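# Screw a lid onto the housing, then rehang tools

## Task

Pick the lid up from the tray and lay it flat on the housing's rim so that the block under the lid sits inside the opening. For every hole in the lid, take a screw from the screw feeder and drive it through that hole by turning it with the screwdriver motor until the motor halts on its own (driver_stopped_at_torque=1); after that, neither turn nor move that screw. Any screw that was pressed in rather than turned must be unscrewed completely and driven again. No screw may end up loose inside the housing. The lid is too wide for grip50. When finished, release everything, put each tool back into the stand slot it came from, and move well away from the tools; a tool still locked to the arm counts as part of the arm. Nothing may be pushed or dropped off the table.

## Robot and tools

ROBOT. One six-joint arm with a tool changer on its wrist. Three tools hang in a stand: grip50 (small gripper), grip85 (wide gripper) and driver (screwdriver). end_effector_position is always the centre of the changer's flat face; the face's z axis points away from the arm. Tool points, in mm along the face's own x, y, z axes: grip50 grip point (0, -25, 180); grip85 grip point (0, 0, 173) closed, 13 mm closer when fully open; screwdriver key tip (66, 20, 345). Both grippers close along face x.

FRAMES. The scene frame has its origin on the table top under the arm base, +z up, +y to the left when looking along +x. Results report pose in metres plus quaternion wxyz, and velocities in m/s and rad/s. Reported position may drift from truth at long reach.

THE ROW. Every motion command is one row of 16 numbers, each in [-1, 1], in this order: dx, dy, dz, rx, ry, rz, tool/lock, grip50_position, grip50_force_limit, grip50_speed, grip85_position, grip85_force_limit, grip85_speed, driver_spindle, driver_torque_limit, driver_sleeve_vacuum. The first six are an offset, not a pose: a target for the changer face relative to its measured pose at the start of the action (for a call's first action, the last pose reported), expressed in the face's own axes. 1.0 equals 0.6 m of travel or 180 degrees; rx, ry, rz form a single rotation vector. Each row in an action is measured from that same start pose, not chained.

execute_actions(actions): a list of actions; each action is a table of up to 15 rows, one per 1/30 s step; short tables repeat their last row to fill 15 steps. Per step the commanded pose is clipped to 70 mm and 16 degrees from the measured pose, so long offsets need several actions. Position wins over orientation if both cannot be met. An empty list just returns state and images. Results include step readings; HELD marks held-back steps.

move(target, speed, blocking): target is one row as above (offset from the last reported pose). speed in m/s, 0.002 to 0.5 (default 0.25), turning up to twice that in rad/s. Path lasts 0.5 to 10 s and does not avoid obstacles; faster or deeper-into-contact targets hit harder. The move: line reports done, off_target, moving, held or fault, plus limits (paced = clipped; held = some steps blocked, after which the arm may surge). With blocking=false, call wait or stop before sending more motion.

wait(seconds): 0 to 10, arm keeps its last command. stop(): brakes a running move. zoom_image(camera, region): camera is cam_high (896x504), cam_low (896x504) or cam_wrist (504x504); region [x0, y0, x1, y1] in pixels, at most 504x504. finished_scene(scene): ends the scene irreversibly once the goal holds.

TOOL/LOCK. Positive locks the changer onto a plate against its face, negative unlocks, 0 keeps the previous command; each takes about 1 s. Pickup: face centre within about 1 mm of plate centre and within about 1 degree of tilt/turn, face -y toward the fork's open side. When plate_near=1 send lock +1 and wait for locked=1. The tool then boots (readings n/a); a gripper closes and reopens by itself. Unlock works only when in_stand=1; elsewhere unlock_refused=1. Removal: lift 10 to 30 mm (about 20), slide at least 110 mm toward face -y out of the fork, then rise; return by the reverse path, hold still, lock -1, wait for unlocked=1. Slots are 180 mm apart; fork arms sit 40 to 70 mm either side along face x, their tips 45 mm toward the open side, their tops 18 mm under a hung plate's face. Changer is 63 mm wide; contact block extends 46 mm on face -y, lock motor 58 mm on +y. The screwdriver's muffler passes just outside the fork arm on the face's +x side.

GRIPPERS. grip50_position: +1 open (50 mm), pads meet near -0.65; grip85_position: +1 open (85 mm), pads meet near -0.8. Send -1 to close on an object and check object_status=2 (0 moving, 1 blocked opening, 2 blocked closing, 3 reached/pads met, also possible on thin objects). Force limits: -1 about 20 N up to 185 N (grip50) or 235 N (grip85). Speed: about 20 to 150 mm/s. Changes under 0.01 may be ignored. Opening in mm: grip50 about (250 - grip50_position_measured) x 0.202; grip85 counts 78 = 60 mm, 130 = 40 mm, 180 = 20 mm, 230 = closed.

SCREWDRIVER. driver_spindle +1 = 500 rpm clockwise (drives in), -1 reverse; it persists until changed, so finish actions at 0. driver_torque_limit: -1 = 0.3 N m to +1 = 1.2 N m. driver_sleeve_vacuum above 0.01 holds a screw; driver_screw_detected=1 when sealed (above 30 kPa). To engage, press the key 2 mm past the screw head, then turn slowly (about ±0.2) while following the screw, 0.7 mm per turn. It halts at 95 % of the torque limit and shows driver_stopped_at_torque=1; restarting needs spindle at 0 or below for 0.5 s. driver_turns counts turns (positive = in). If loosening shows no drop in turns, raise the torque limit.

AVOID. Joint load limits (N m): 54, 54, 45, 24.3, 17.1, 17.1; hitting one triggers a TORQUE FAULT (back-off, 10 s hold, rest of call skipped). Watch MOTOR HOT / OVER-TEMPERATURE lines. A pose unreachable line means the clearance check altered the command. Avoid slams, drops, hard pushes and anything leaving the table; loose objects may occasionally be nudged. The robot keeps its last command while you think.

Each tool is called after "Call:" as name(argument=value, ...), one argument or row to a line, values as JSON.

## Session

Call:
execute_actions(
  actions=[],
)

Scene clock: 0.00 s.
end_effector_position=(+0.4586, -0.0205, +0.3200) locked=0 unlocked=1 plate_near=0 in_stand=0 unlock_refused=0 tool_id=none grip50_position_measured=n/a grip50_object_status=n/a grip85_position_measured=n/a grip85_object_status=n/a driver_sleeve_vacuum_kpa=n/a driver_screw_detected=n/a driver_stopped_at_torque=n/a driver_turns=n/a end_effector_quat_wxyz=(-0.002, +0.721, +0.693, +0.003) end_effector_velocity=(+0.001, +0.000, +0.000) end_effector_angular_velocity=(-0.000, -0.002, +0.001)
Joint positions: [-0.001 -0.271 -0.835  0.002 -0.563 -0.003]
Joint velocities: [ 0.001  0.    -0.001 -0.     0.002 -0.   ]
Joint torques (N m, as the arm reports them, + toward a larger angle): no reading
Motor temperatures (°C, as the motors report them): [30 29 35 32 39 39]
Hand target: +0.459, -0.021, +0.320; -0.002, +0.721, +0.693, +0.003

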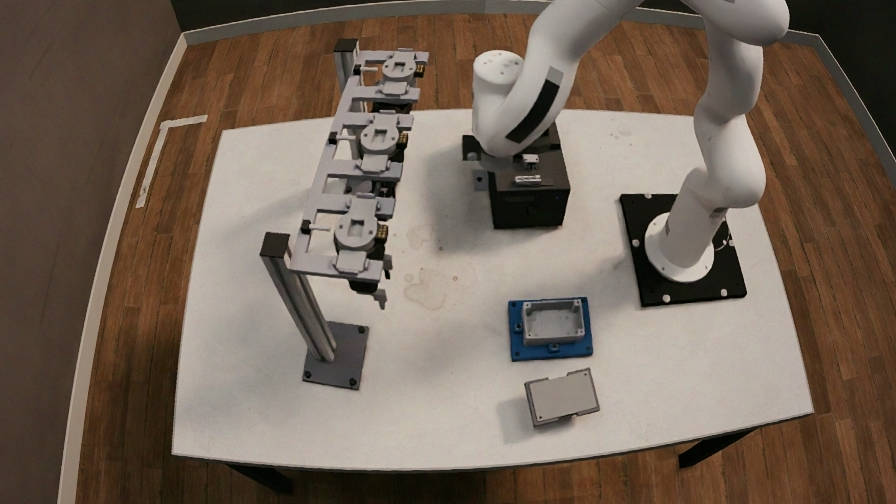

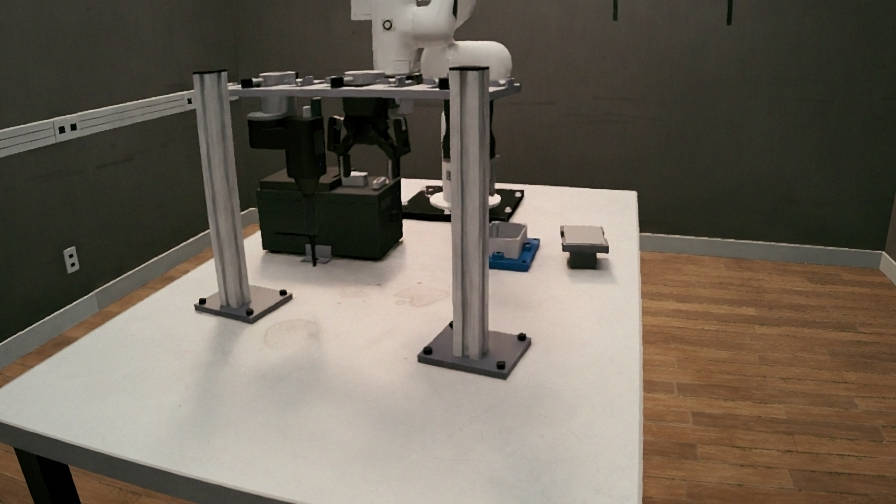

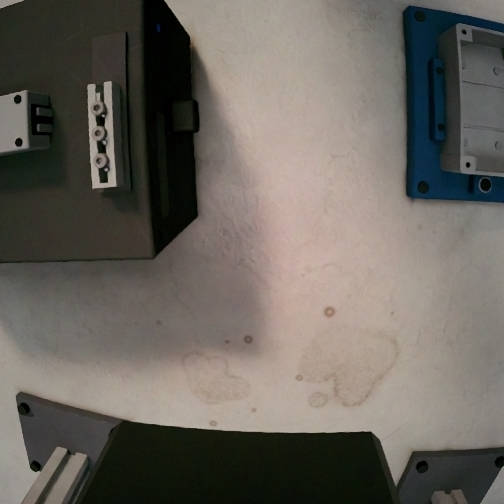

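Call:
zoom_image(
  camera="cam_high",
  region=[260, 30, 600, 320],
)

Call:
zoom_image(
  camera="cam_high",
  region=[480, 270, 640, 440],
)

Call:
zoom_image(
  camera="cam_low",
  region=[190, 50, 640, 300],
)

Region (260, 30, 600, 320) of cam_high's 896x504 image, scaled by 1.482, with more detail than that image has; it fills the top 430 rows of this view, and the rest is white.

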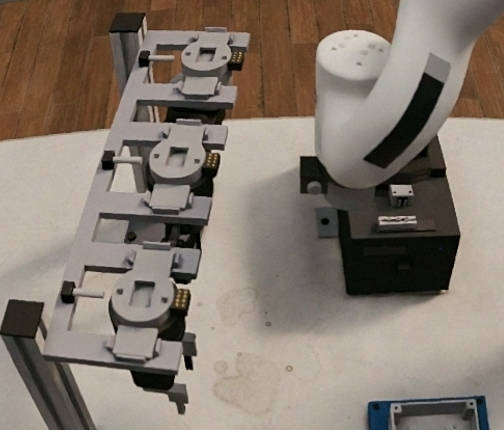

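Region (480, 270, 640, 440) of cam_high's 896x504 image, scaled by 2.965, with more detail than that image has; it fills the left 474 columns of this view, and the rest is white.

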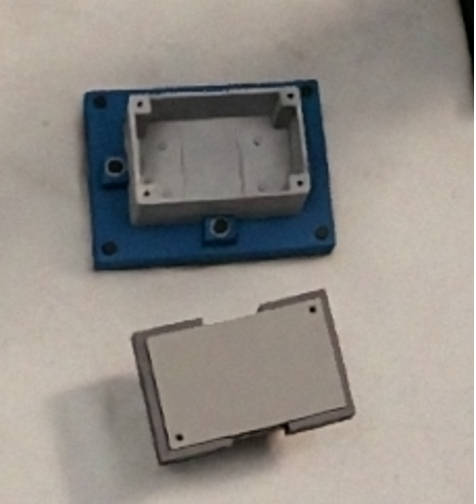

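Region (190, 50, 640, 300) of cam_low's 896x504 image, scaled by 1.120, with more detail than that image has.

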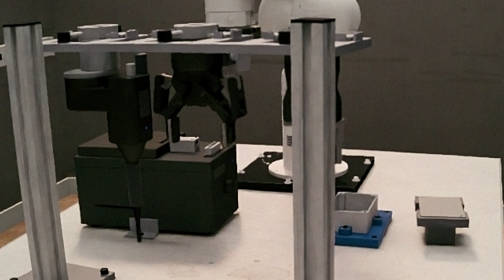

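Call:
zoom_image(
  camera="cam_low",
  region=[190, 55, 540, 155],
)

Call:
zoom_image(
  camera="cam_high",
  region=[280, 30, 450, 290],
)

Region (190, 55, 540, 155) of cam_low's 896x504 image, scaled by 1.440, with more detail than that image has; it fills the top 144 rows of this view, and the rest is white.

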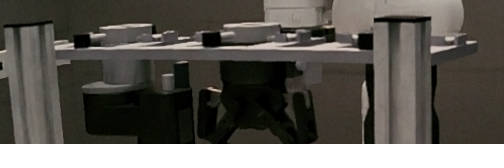

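Region (280, 30, 450, 290) of cam_high's 896x504 image, scaled by 1.938, with more detail than that image has; it fills the left 330 columns of this view, and the rest is white.

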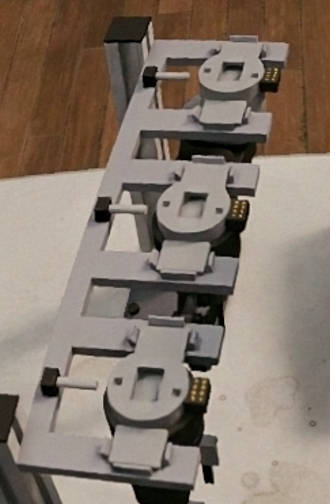

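Call:
move(
  target=[0.0, 0.07, -0.33, 0, 0, 0.043, 0,0,0,0,0,0,0,0,0,0],
  speed=0.3,
)

Scene clock: 99.03 s.
end_effector_position=(+0.5002, -0.0234, +0.5175) locked=0 unlocked=1 plate_near=0 in_stand=0 unlock_refused=0 tool_id=none grip50_position_measured=n/a grip50_object_status=n/a grip85_position_measured=n/a grip85_object_status=n/a driver_sleeve_vacuum_kpa=n/a driver_screw_detected=n/a driver_stopped_at_torque=n/a driver_turns=n/a end_effector_quat_wxyz=(-0.002, +0.766, +0.643, +0.003) end_effector_velocity=(+0.001, -0.000, +0.002) end_effector_angular_velocity=(+0.000, -0.002, -0.002)
Joint positions: [-0.001 -0.151 -1.178  0.002 -1.027  0.132]
Joint velocities: [-0.    -0.    -0.006  0.    -0.004  0.001]
Joint torques (N m, as the arm reports them, + toward a larger angle): [ -0.81  27.94 -17.73   0.22  -0.02  -0.19]
Motor temperatures (°C, as the motors report them): [30 30 36 32 39 39]
Hand target: +0.500, -0.023, +0.518; -0.002, +0.766, +0.643, +0.003
Off the commanded pose: 0.001 m, 0 deg.
move: done
camera_calibration (this result's frames):
cam_wrist: T_world_to_cam=[[0.131114, 0.991357, -0.00442406, -0.0440319], [0.963085, -0.126314, 0.237721, -0.548051], [0.235107, -0.0354293, -0.971323, 0.430598], [0, 0, 0, 1]] pos_world=[0.432356, -0.0103194, 0.548338]

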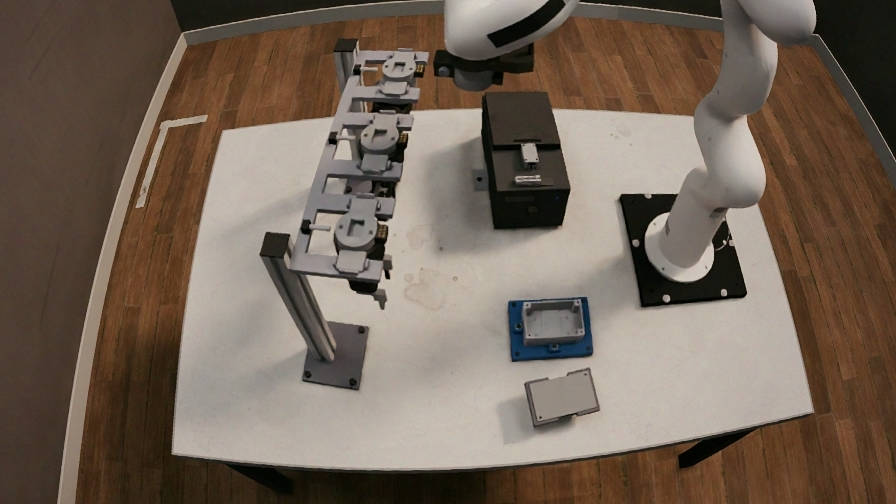

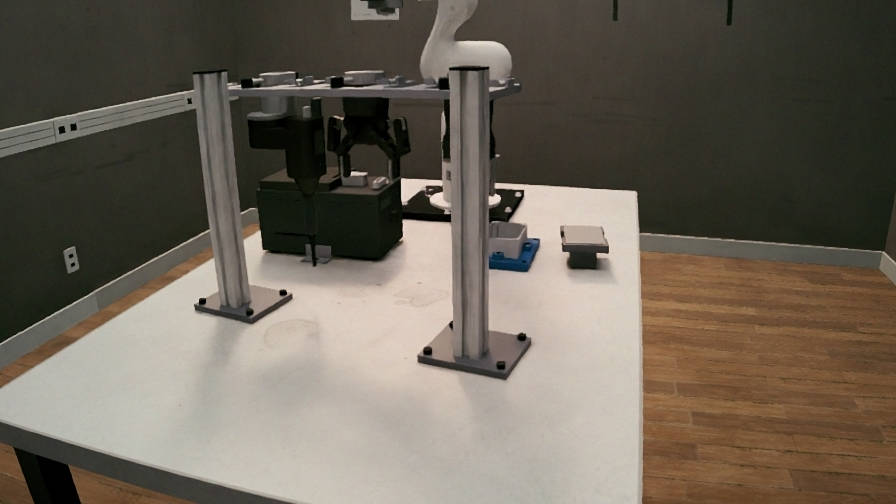

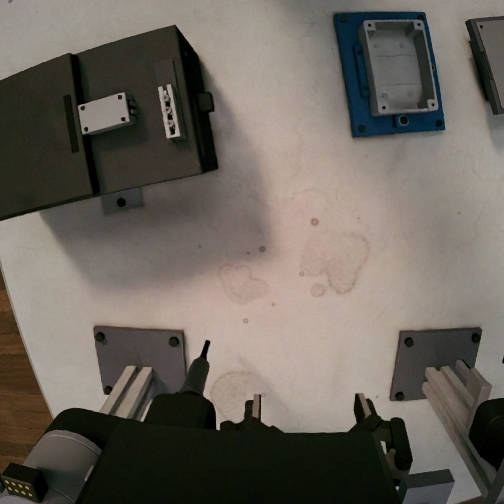

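Call:
move(
  target=[0.092, 0.211, -0.0375, 0, 0, 0, 0,0,0,0,0,0,0,0,0,0],
  speed=0.3,
)

Scene clock: 124.80 s.
end_effector_position=(+0.6342, +0.0086, +0.5403) locked=0 unlocked=1 plate_near=0 in_stand=0 unlock_refused=0 tool_id=none grip50_position_measured=n/a grip50_object_status=n/a grip85_position_measured=n/a grip85_object_status=n/a driver_sleeve_vacuum_kpa=n/a driver_screw_detected=n/a driver_stopped_at_torque=n/a driver_turns=n/a end_effector_quat_wxyz=(-0.002, +0.766, +0.643, +0.003) end_effector_velocity=(+0.002, +0.000, +0.000) end_effector_angular_velocity=(+0.001, -0.002, -0.001)
Joint positions: [ 0.058 -0.491 -1.662  0.002 -1.17   0.192]
Joint velocities: [-0.    -0.004 -0.007  0.001 -0.001  0.001]
Joint torques (N m, as the arm reports them, + toward a larger angle): [ -1.04  44.29 -18.52   0.03  -0.02  -0.19]
Motor temperatures (°C, as the motors report them): [30 30 36 32 39 39]
Hand target: +0.634, +0.009, +0.540; -0.003, +0.766, +0.643, +0.003
Off the commanded pose: 0.000 m, 0 deg.
move: done
camera_calibration (this result's frames):
cam_wrist: T_world_to_cam=[[0.130961, 0.991378, -0.00424024, -0.0932179], [0.963105, -0.12621, 0.237696, -0.678555], [0.235112, -0.0352128, -0.97133, 0.422418], [0, 0, 0, 1]] pos_world=[0.566412, 0.0216485, 0.571202]

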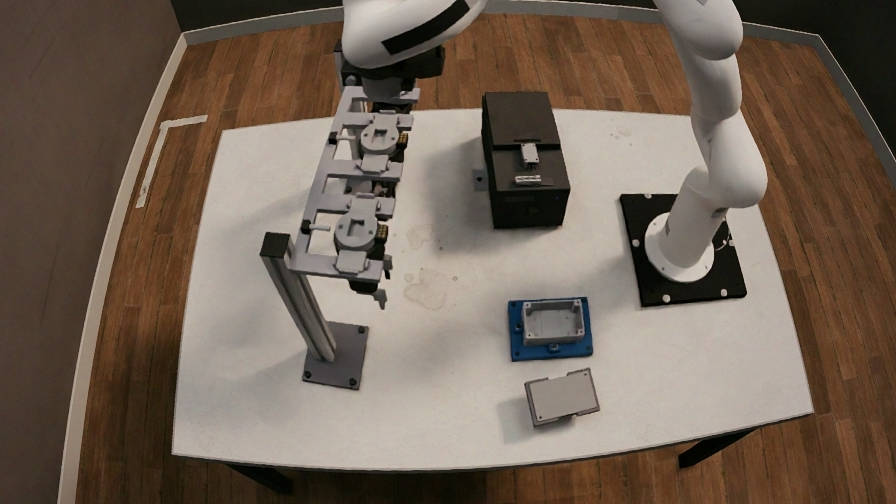

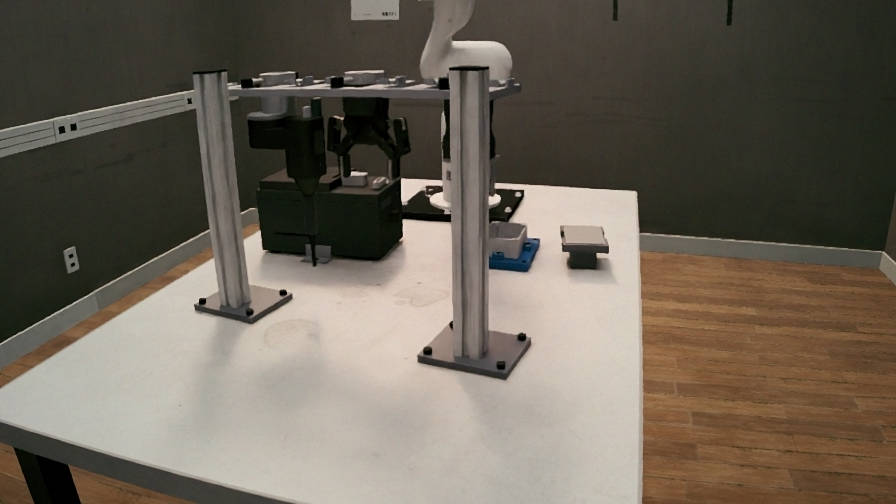

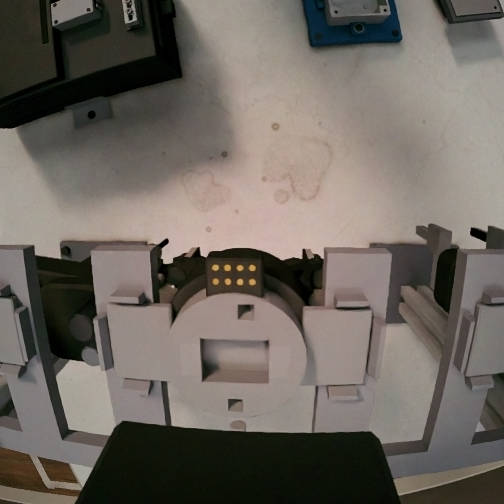

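Call:
zoom_image(
  camera="cam_wrist",
  region=[80, 230, 400, 440],
)

Region (80, 230, 400, 440) of cam_wrist's 504x504 image, scaled by 1.575, with more detail than that image has; it fills the top 331 rows of this view, and the rest is white.

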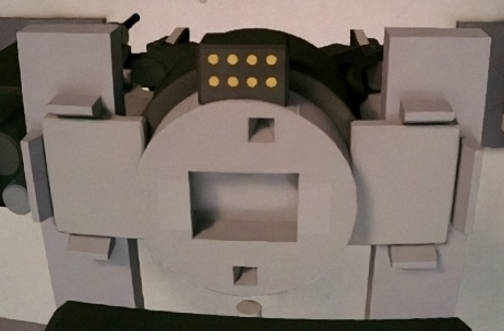

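Call:
move(
  target=[-0.0065, 0.0333, 0.17, 0, 0, 0.002, 0,0,0,0,0,0,0,0,0,0],
  speed=0.15,
)

Scene clock: 174.60 s.
end_effector_position=(+0.6533, +0.0019, +0.4387) locked=0 unlocked=1 plate_near=0 in_stand=0 unlock_refused=0 tool_id=none grip50_position_measured=n/a grip50_object_status=n/a grip85_position_measured=n/a grip85_object_status=n/a driver_sleeve_vacuum_kpa=n/a driver_screw_detected=n/a driver_stopped_at_torque=n/a driver_turns=n/a end_effector_quat_wxyz=(-0.002, +0.768, +0.640, +0.003) end_effector_velocity=(+0.000, +0.001, -0.001) end_effector_angular_velocity=(+0.001, -0.001, +0.000)
Joint positions: [ 0.046 -0.585 -1.571  0.002 -0.984  0.186]
Joint velocities: [ 0.001 -0.001 -0.     0.001  0.001 -0.   ]
Joint torques (N m, as the arm reports them, + toward a larger angle): [ -1.32  47.36 -17.36   0.55  -0.04  -0.26]
Motor temperatures (°C, as the motors report them): [30 31 37 32 39 39]
Hand target: +0.653, +0.002, +0.438; -0.002, +0.768, +0.640, +0.003
Off the commanded pose: 0.000 m, 0 deg.
move: done
camera_calibration (this result's frames):
cam_wrist: T_world_to_cam=[[0.137451, 0.990499, -0.00431183, -0.0936773], [0.962136, -0.132478, 0.238211, -0.673189], [0.235377, -0.0368909, -0.971204, 0.318764], [0, 0, 0, 1]] pos_world=[0.585545, 0.0153642, 0.469542]

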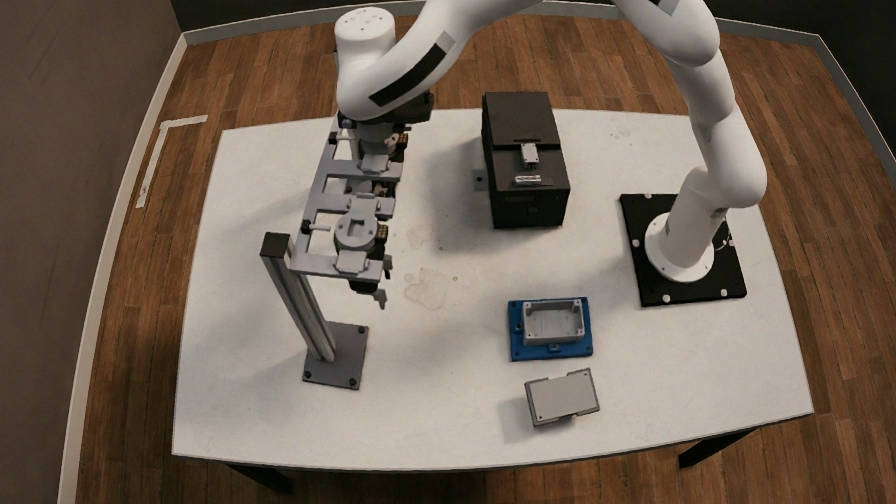

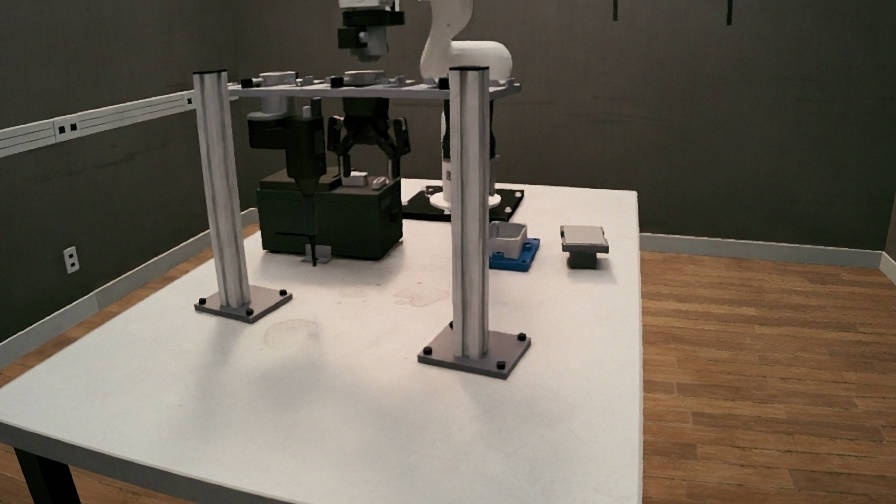

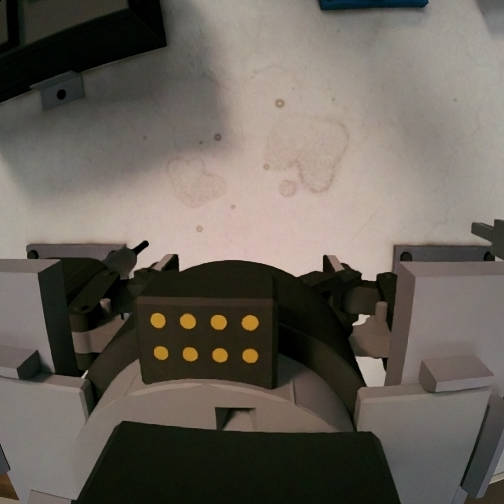

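Call:
zoom_image(
  camera="cam_low",
  region=[310, 0, 430, 100],
)

Call:
zoom_image(
  camera="cam_high",
  region=[320, 90, 450, 200],
)

Region (310, 0, 430, 100) of cam_low's 896x504 image, scaled by 4.200, with more detail than that image has.

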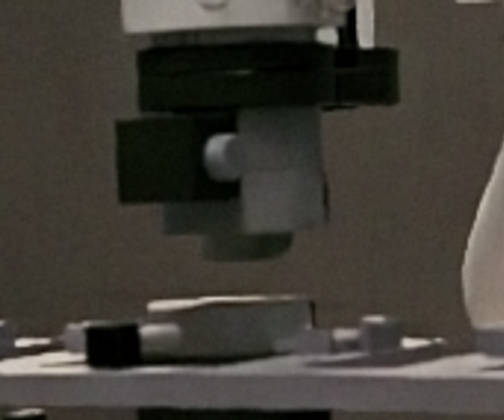

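Region (320, 90, 450, 200) of cam_high's 896x504 image, scaled by 3.877, with more detail than that image has; it fills the top 426 rows of this view, and the rest is white.

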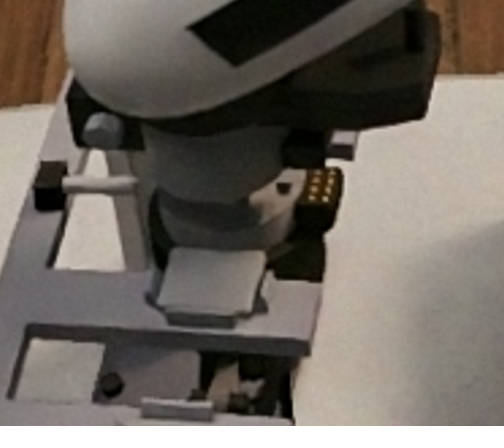

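Call:
move(
  target=[-0.0092, 0.0017, 0.015, 0, 0, 0, 0,0,0,0,0,0,0,0,0,0],
  speed=0.03,
)

Call:
zoom_image(
  camera="cam_low",
  region=[310, 0, 430, 100],
)

Call:
zoom_image(
  camera="cam_high",
  region=[320, 90, 450, 200],
)

Scene clock: 226.43 s.
end_effector_position=(+0.6533, -0.0036, +0.4297) locked=0 unlocked=1 plate_near=0 in_stand=0 unlock_refused=0 tool_id=none grip50_position_measured=n/a grip50_object_status=n/a grip85_position_measured=n/a grip85_object_status=n/a driver_sleeve_vacuum_kpa=n/a driver_screw_detected=n/a driver_stopped_at_torque=n/a driver_turns=n/a end_effector_quat_wxyz=(-0.002, +0.768, +0.640, +0.003) end_effector_velocity=(+0.000, -0.000, +0.000) end_effector_angular_velocity=(-0.000, -0.000, +0.000)
Joint positions: [ 0.038 -0.592 -1.559  0.002 -0.967  0.178]
Joint velocities: [-0.001  0.    -0.    -0.001 -0.    -0.001]
Joint torques (N m, as the arm reports them, + toward a larger angle): [ -2.12  47.72 -17.42   0.4   -0.1   -0.2 ]
Motor temperatures (°C, as the motors report them): [30 31 37 32 39 39]
Hand target: +0.653, -0.004, +0.430; -0.002, +0.768, +0.640, +0.003
Off the commanded pose: 0.000 m, 0 deg.
move: done
camera_calibration (this result's frames):
cam_wrist: T_world_to_cam=[[0.137483, 0.990495, -0.0043401, -0.0882491], [0.962129, -0.132502, 0.238227, -0.671799], [0.235387, -0.0369279, -0.9712, 0.309831], [0, 0, 0, 1]] pos_world=[0.58556, 0.009837, 0.460565]

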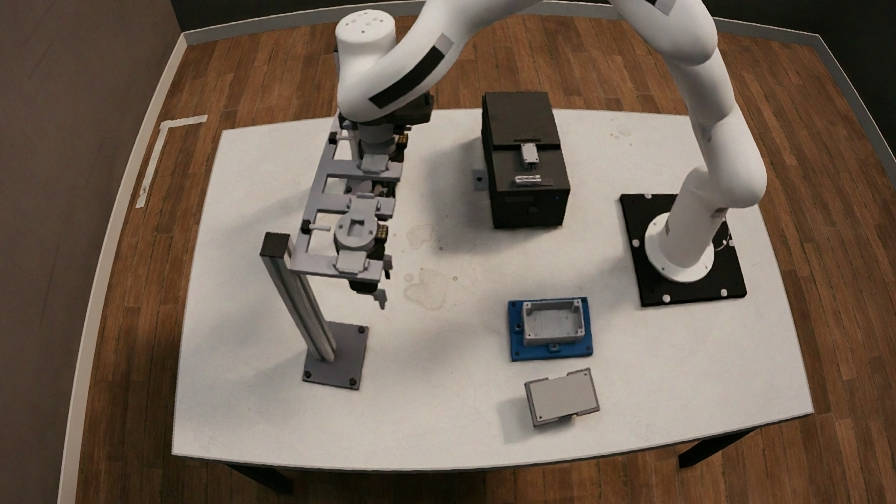

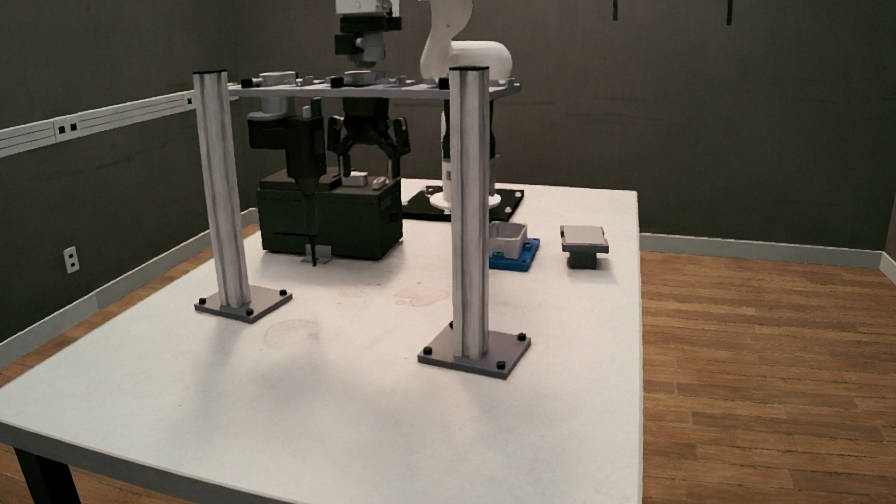

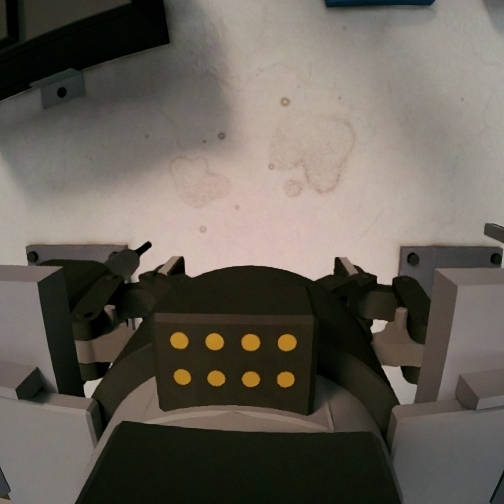

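Region (310, 0, 430, 100) of cam_low's 896x504 image, scaled by 4.200, with more detail than that image has.

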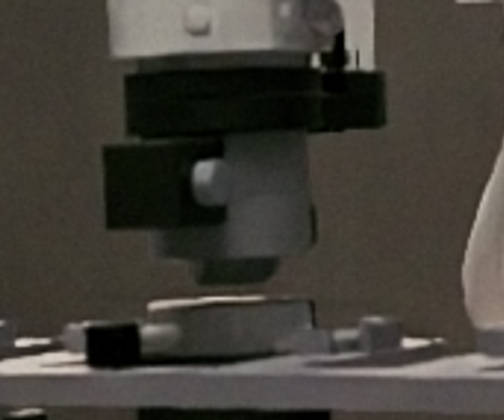

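Region (320, 90, 450, 200) of cam_high's 896x504 image, scaled by 3.877, with more detail than that image has; it fills the top 426 rows of this view, and the rest is white.

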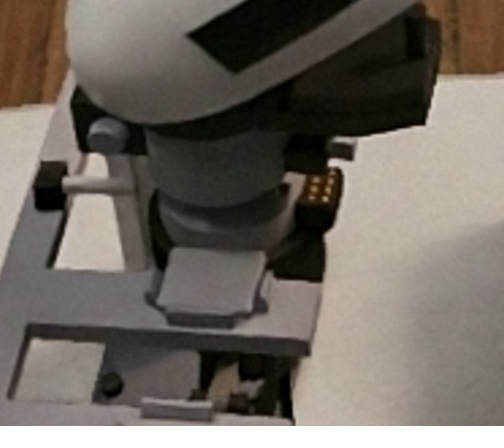

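Call:
zoom_image(
  camera="cam_wrist",
  region=[0, 230, 504, 504],
)

Region (0, 230, 504, 504) of cam_wrist's 504x504 image, scaled by 1.000; it fills the top 274 rows of this view, and the rest is white.

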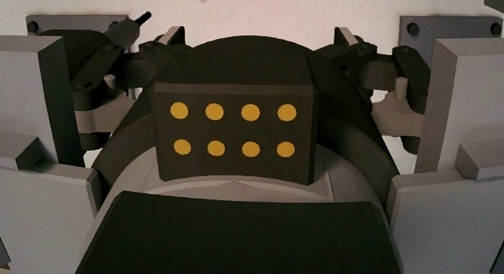

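Call:
move(
  target=[-0.0005, 0, 0.008, 0, 0, -0.0142, 0,0,0,0,0,0,0,0,0,0],
  speed=0.03,
)

Scene clock: 346.80 s.
end_effector_position=(+0.6532, -0.0039, +0.4250) locked=0 unlocked=1 plate_near=0 in_stand=0 unlock_refused=0 tool_id=none grip50_position_measured=n/a grip50_object_status=n/a grip85_position_measured=n/a grip85_object_status=n/a driver_sleeve_vacuum_kpa=n/a driver_screw_detected=n/a driver_stopped_at_torque=n/a driver_turns=n/a end_effector_quat_wxyz=(-0.002, +0.754, +0.657, +0.003) end_effector_velocity=(+0.000, +0.000, +0.000) end_effector_angular_velocity=(+0.000, -0.002, +0.005)
Joint positions: [ 0.037 -0.595 -1.553  0.002 -0.957  0.133]
Joint velocities: [ 0.     0.    -0.001  0.001  0.001 -0.005]
Joint torques (N m, as the arm reports them, + toward a larger angle): [ -1.02  47.85 -17.58   0.41  -0.12  -0.32]
Motor temperatures (°C, as the motors report them): [30 31 37 32 39 39]
Hand target: +0.653, -0.004, +0.425; -0.002, +0.754, +0.657, +0.003
Off the commanded pose: 0.000 m, 0 deg.
move: done
camera_calibration (this result's frames):
cam_wrist: T_world_to_cam=[[0.0935221, 0.995607, -0.00441086, -0.0592322], [0.966975, -0.0897757, 0.238536, -0.673778], [0.237093, -0.0265736, -0.971124, 0.304088], [0, 0, 0, 1]] pos_world=[0.584969, 0.00656389, 0.455766]

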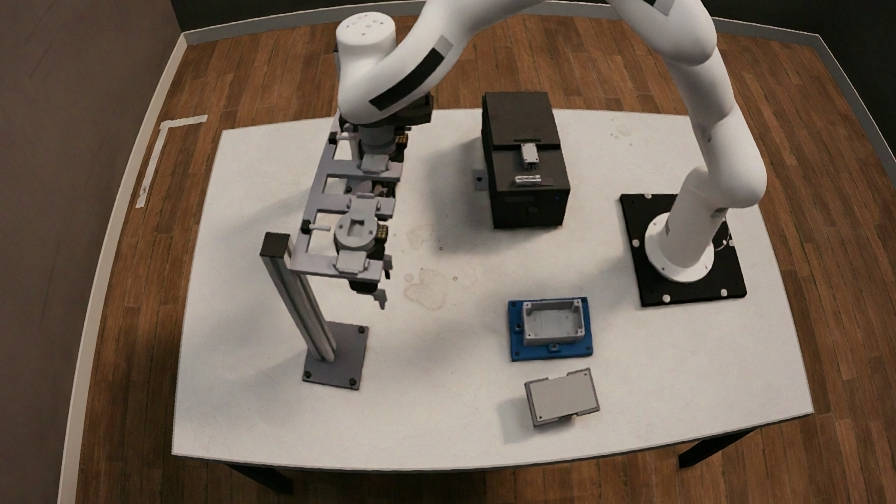

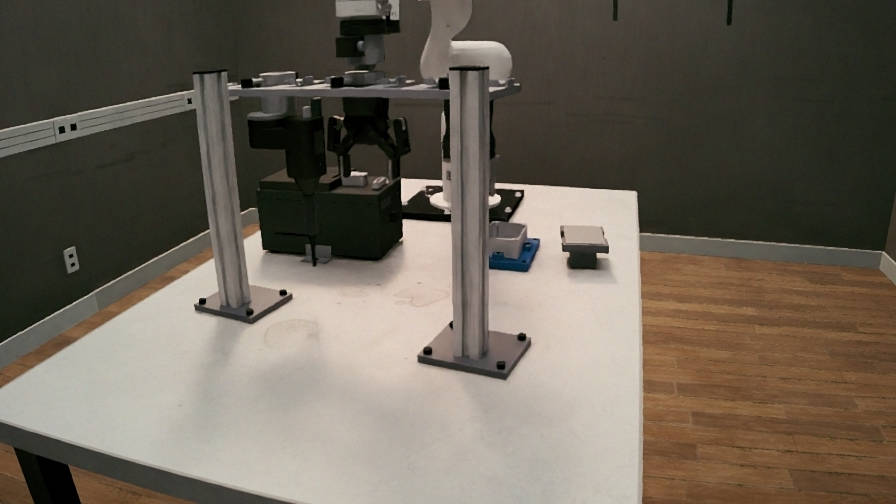

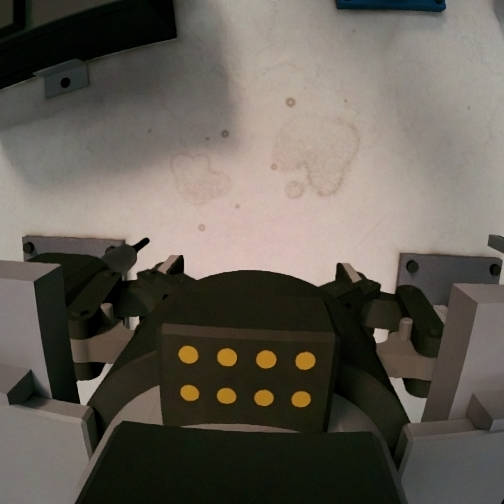

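Call:
move(
  target=[-0.0005, 0, 0.018, 0, 0, 0.002, 0,0,0,0,0,0,0,0,0,0],
  speed=0.01,
)

Scene clock: 367.83 s.
end_effector_position=(+0.6548, -0.0041, +0.4202) locked=0 unlocked=1 plate_near=0 in_stand=0 unlock_refused=0 tool_id=none grip50_position_measured=n/a grip50_object_status=n/a grip85_position_measured=n/a grip85_object_status=n/a driver_sleeve_vacuum_kpa=n/a driver_screw_detected=n/a driver_stopped_at_torque=n/a driver_turns=n/a end_effector_quat_wxyz=(+0.001, +0.756, +0.655, +0.007) end_effector_velocity=(+0.000, +0.000, +0.000) end_effector_angular_velocity=(+0.000, -0.003, -0.000)
Joint positions: [ 0.037 -0.598 -1.547  0.002 -0.937  0.139]
Joint velocities: [0.    0.001 0.001 0.    0.003 0.001]
Joint torques (N m, as the arm reports them, + toward a larger angle): [-3.66 -1.03  0.11 -0.58  1.58 -0.15]
Motor temperatures (°C, as the motors report them): [30 31 37 32 39 39]
Hand target: +0.653, -0.004, +0.414; -0.002, +0.756, +0.655, +0.003
Off the commanded pose: 0.006 m, 1 deg.
move: off_target
camera_calibration (this result's frames):
cam_wrist: T_world_to_cam=[[0.0998552, 0.994996, -0.00334583, -0.0637594], [0.963783, -0.0958859, 0.248853, -0.676457], [0.247287, -0.0280739, -0.968535, 0.29134], [0, 0, 0, 1]] pos_world=[0.58628, 0.00675674, 0.450298]

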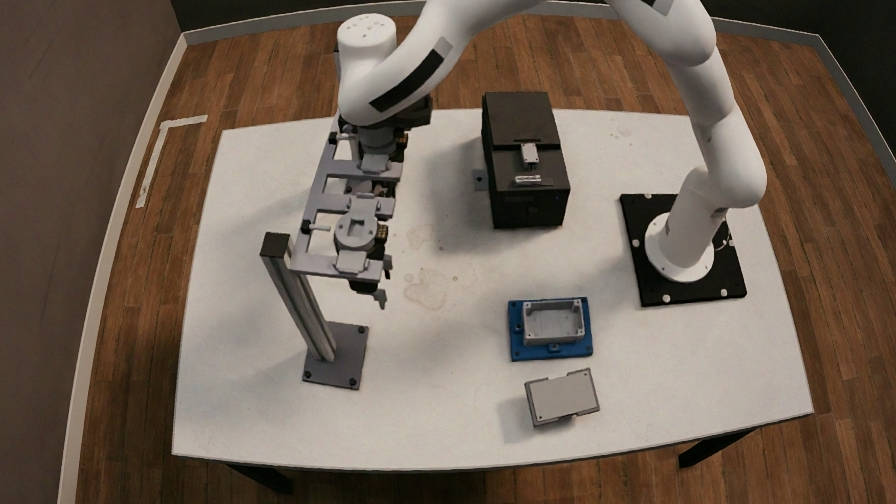

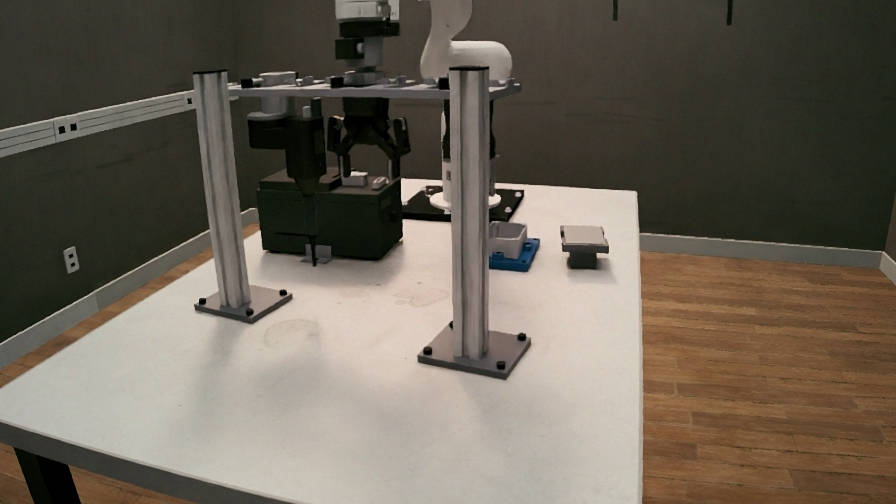

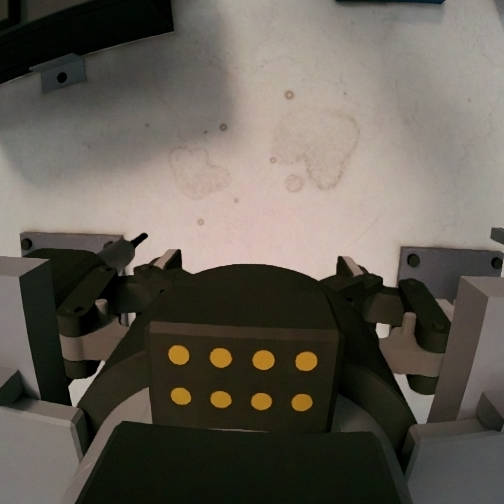

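Call:
move(
  target=[0, 0, -0.005, 0, 0, 0, 0,0,0,0,0,0,0,0,0,0],
  speed=0.02,
)

Call:
zoom_image(
  camera="cam_low",
  region=[310, 10, 430, 110],
)

Call:
zoom_image(
  camera="cam_high",
  region=[340, 110, 430, 190],
)

Scene clock: 378.93 s.
end_effector_position=(+0.6547, -0.0042, +0.4228) locked=0 unlocked=1 plate_near=0 in_stand=0 unlock_refused=0 tool_id=none grip50_position_measured=n/a grip50_object_status=n/a grip85_position_measured=n/a grip85_object_status=n/a driver_sleeve_vacuum_kpa=n/a driver_screw_detected=n/a driver_stopped_at_torque=n/a driver_turns=n/a end_effector_quat_wxyz=(+0.001, +0.756, +0.655, +0.007) end_effector_velocity=(+0.001, +0.001, +0.003) end_effector_angular_velocity=(+0.000, -0.006, +0.001)
Joint positions: [ 0.037 -0.596 -1.55   0.002 -0.943  0.139]
Joint velocities: [ 0.001  0.003 -0.003  0.     0.     0.   ]
Joint torques (N m, as the arm reports them, + toward a larger angle): [ -1.08  48.76 -18.22   0.08   0.07  -0.21]
Motor temperatures (°C, as the motors report them): [30 31 37 32 39 39]
Hand target: +0.655, -0.004, +0.423; +0.001, +0.756, +0.655, +0.007
Off the commanded pose: 0.000 m, 0 deg.
move: done
camera_calibration (this result's frames):
cam_wrist: T_world_to_cam=[[0.0998448, 0.994997, -0.00343028, -0.0636661], [0.963976, -0.0958766, 0.248108, -0.676784], [0.246538, -0.028079, -0.968726, 0.294387], [0, 0, 0, 1]] pos_world=[0.586183, 0.00672589, 0.452878]

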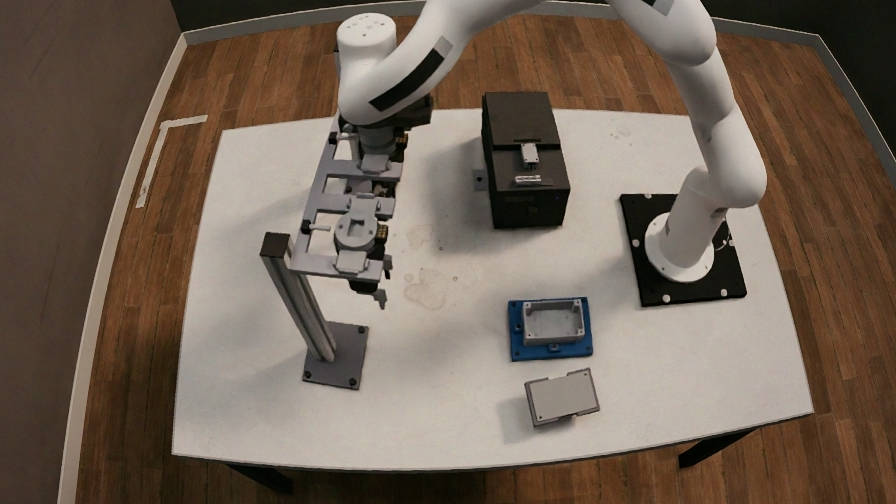

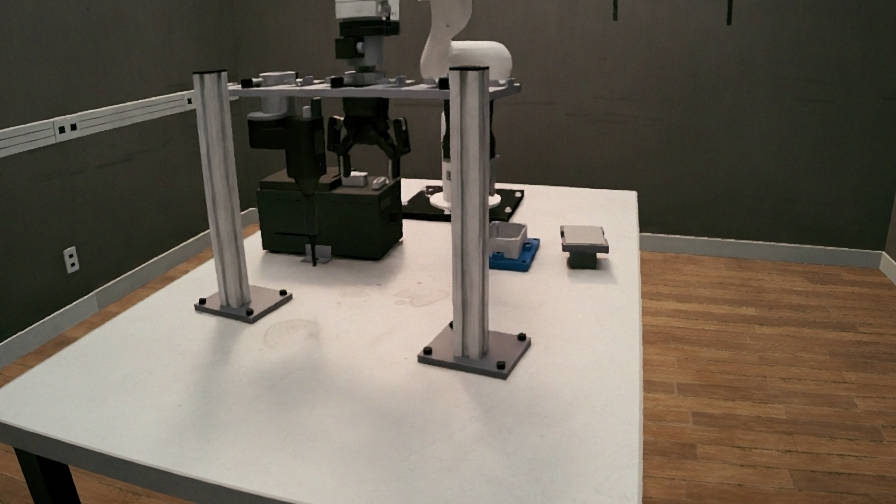

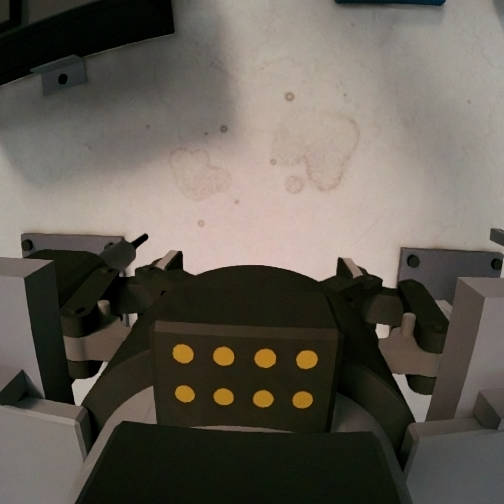

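Region (310, 10, 430, 110) of cam_low's 896x504 image, scaled by 4.200, with more detail than that image has.

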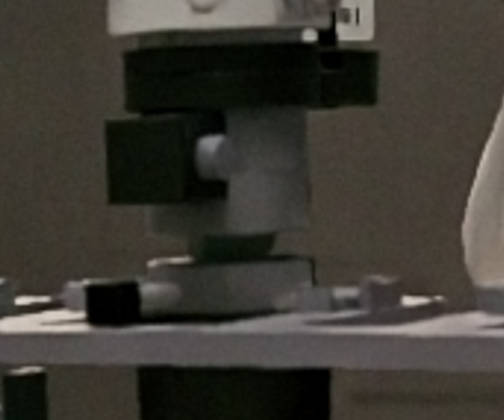

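Region (340, 110, 430, 190) of cam_high's 896x504 image, scaled by 5.600, with more detail than that image has.

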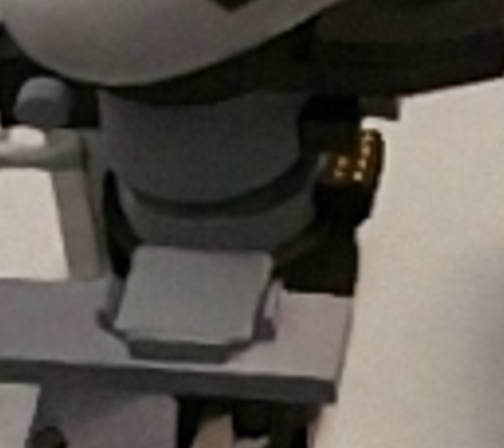

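Call:
move(
  target=[-0.0005, -0.0040, 0, 0.0031, 0, 0, 0,0,0,0,0,0,0,0,0,0],
  speed=0.01,
)

Call:
zoom_image(
  camera="cam_wrist",
  region=[0, 240, 504, 504],
)

Scene clock: 439.53 s.
end_effector_position=(+0.6523, -0.0041, +0.4227) locked=0 unlocked=1 plate_near=0 in_stand=0 unlock_refused=0 tool_id=none grip50_position_measured=n/a grip50_object_status=n/a grip85_position_measured=n/a grip85_object_status=n/a driver_sleeve_vacuum_kpa=n/a driver_screw_detected=n/a driver_stopped_at_torque=n/a driver_turns=n/a end_effector_quat_wxyz=(-0.003, +0.756, +0.655, +0.004) end_effector_velocity=(-0.001, +0.000, +0.000) end_effector_angular_velocity=(+0.000, +0.002, +0.001)
Joint positions: [ 0.037 -0.594 -1.547  0.003 -0.951  0.138]
Joint velocities: [ 0.     0.001  0.     0.    -0.002 -0.001]
Joint torques (N m, as the arm reports them, + toward a larger angle): [ -1.07  48.86 -17.5    0.11  -0.05  -0.2 ]
Motor temperatures (°C, as the motors report them): [30 31 37 32 39 39]
Hand target: +0.652, -0.004, +0.423; -0.003, +0.756, +0.655, +0.004
Off the commanded pose: 0.000 m, 0 deg.
move: done
camera_calibration (this result's frames):
cam_wrist: T_world_to_cam=[[0.0997316, 0.99501, -0.00299458, -0.0635866], [0.966303, -0.0961356, 0.238781, -0.672044], [0.237301, -0.0267077, -0.971069, 0.301978], [0, 0, 0, 1]] pos_world=[0.58408, 0.00672701, 0.453523]

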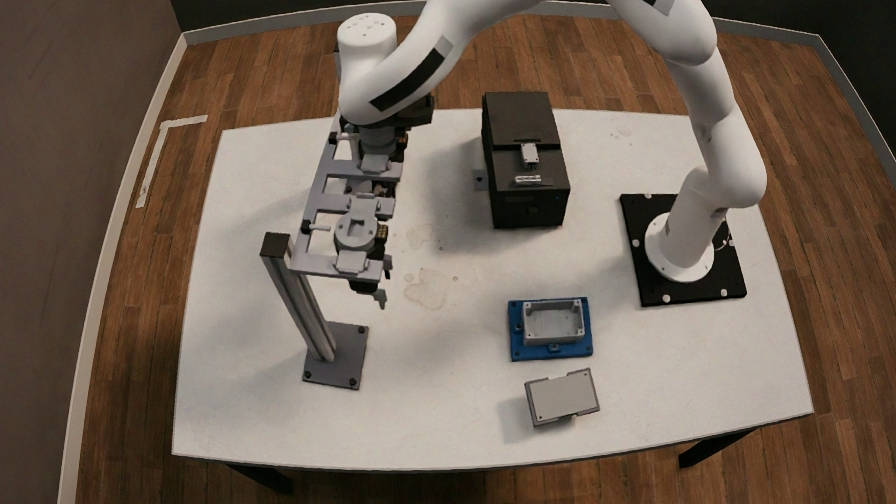

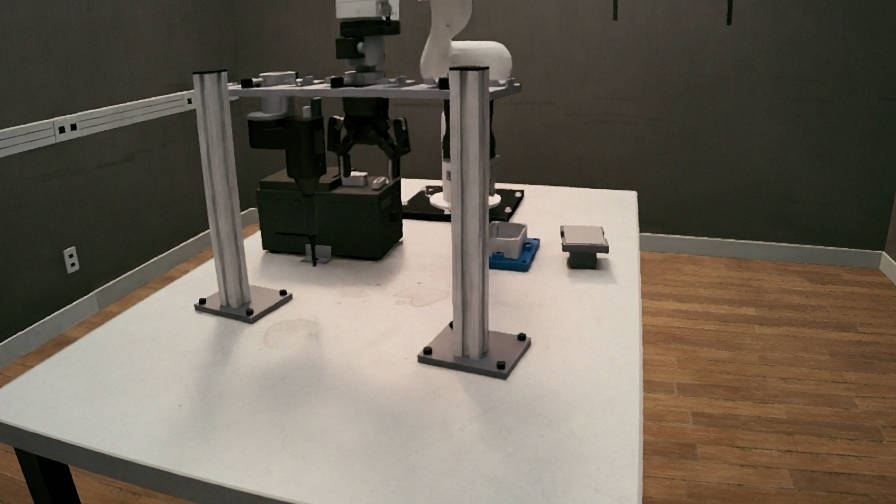

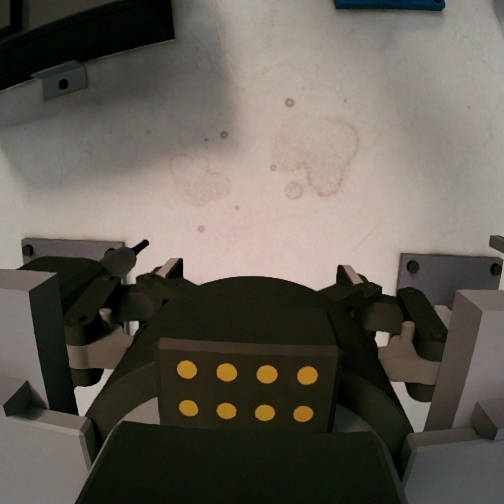

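Region (0, 240, 504, 504) of cam_wrist's 504x504 image, scaled by 1.000; it fills the top 264 rows of this view, and the rest is white.

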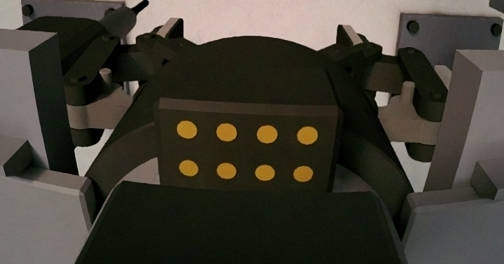

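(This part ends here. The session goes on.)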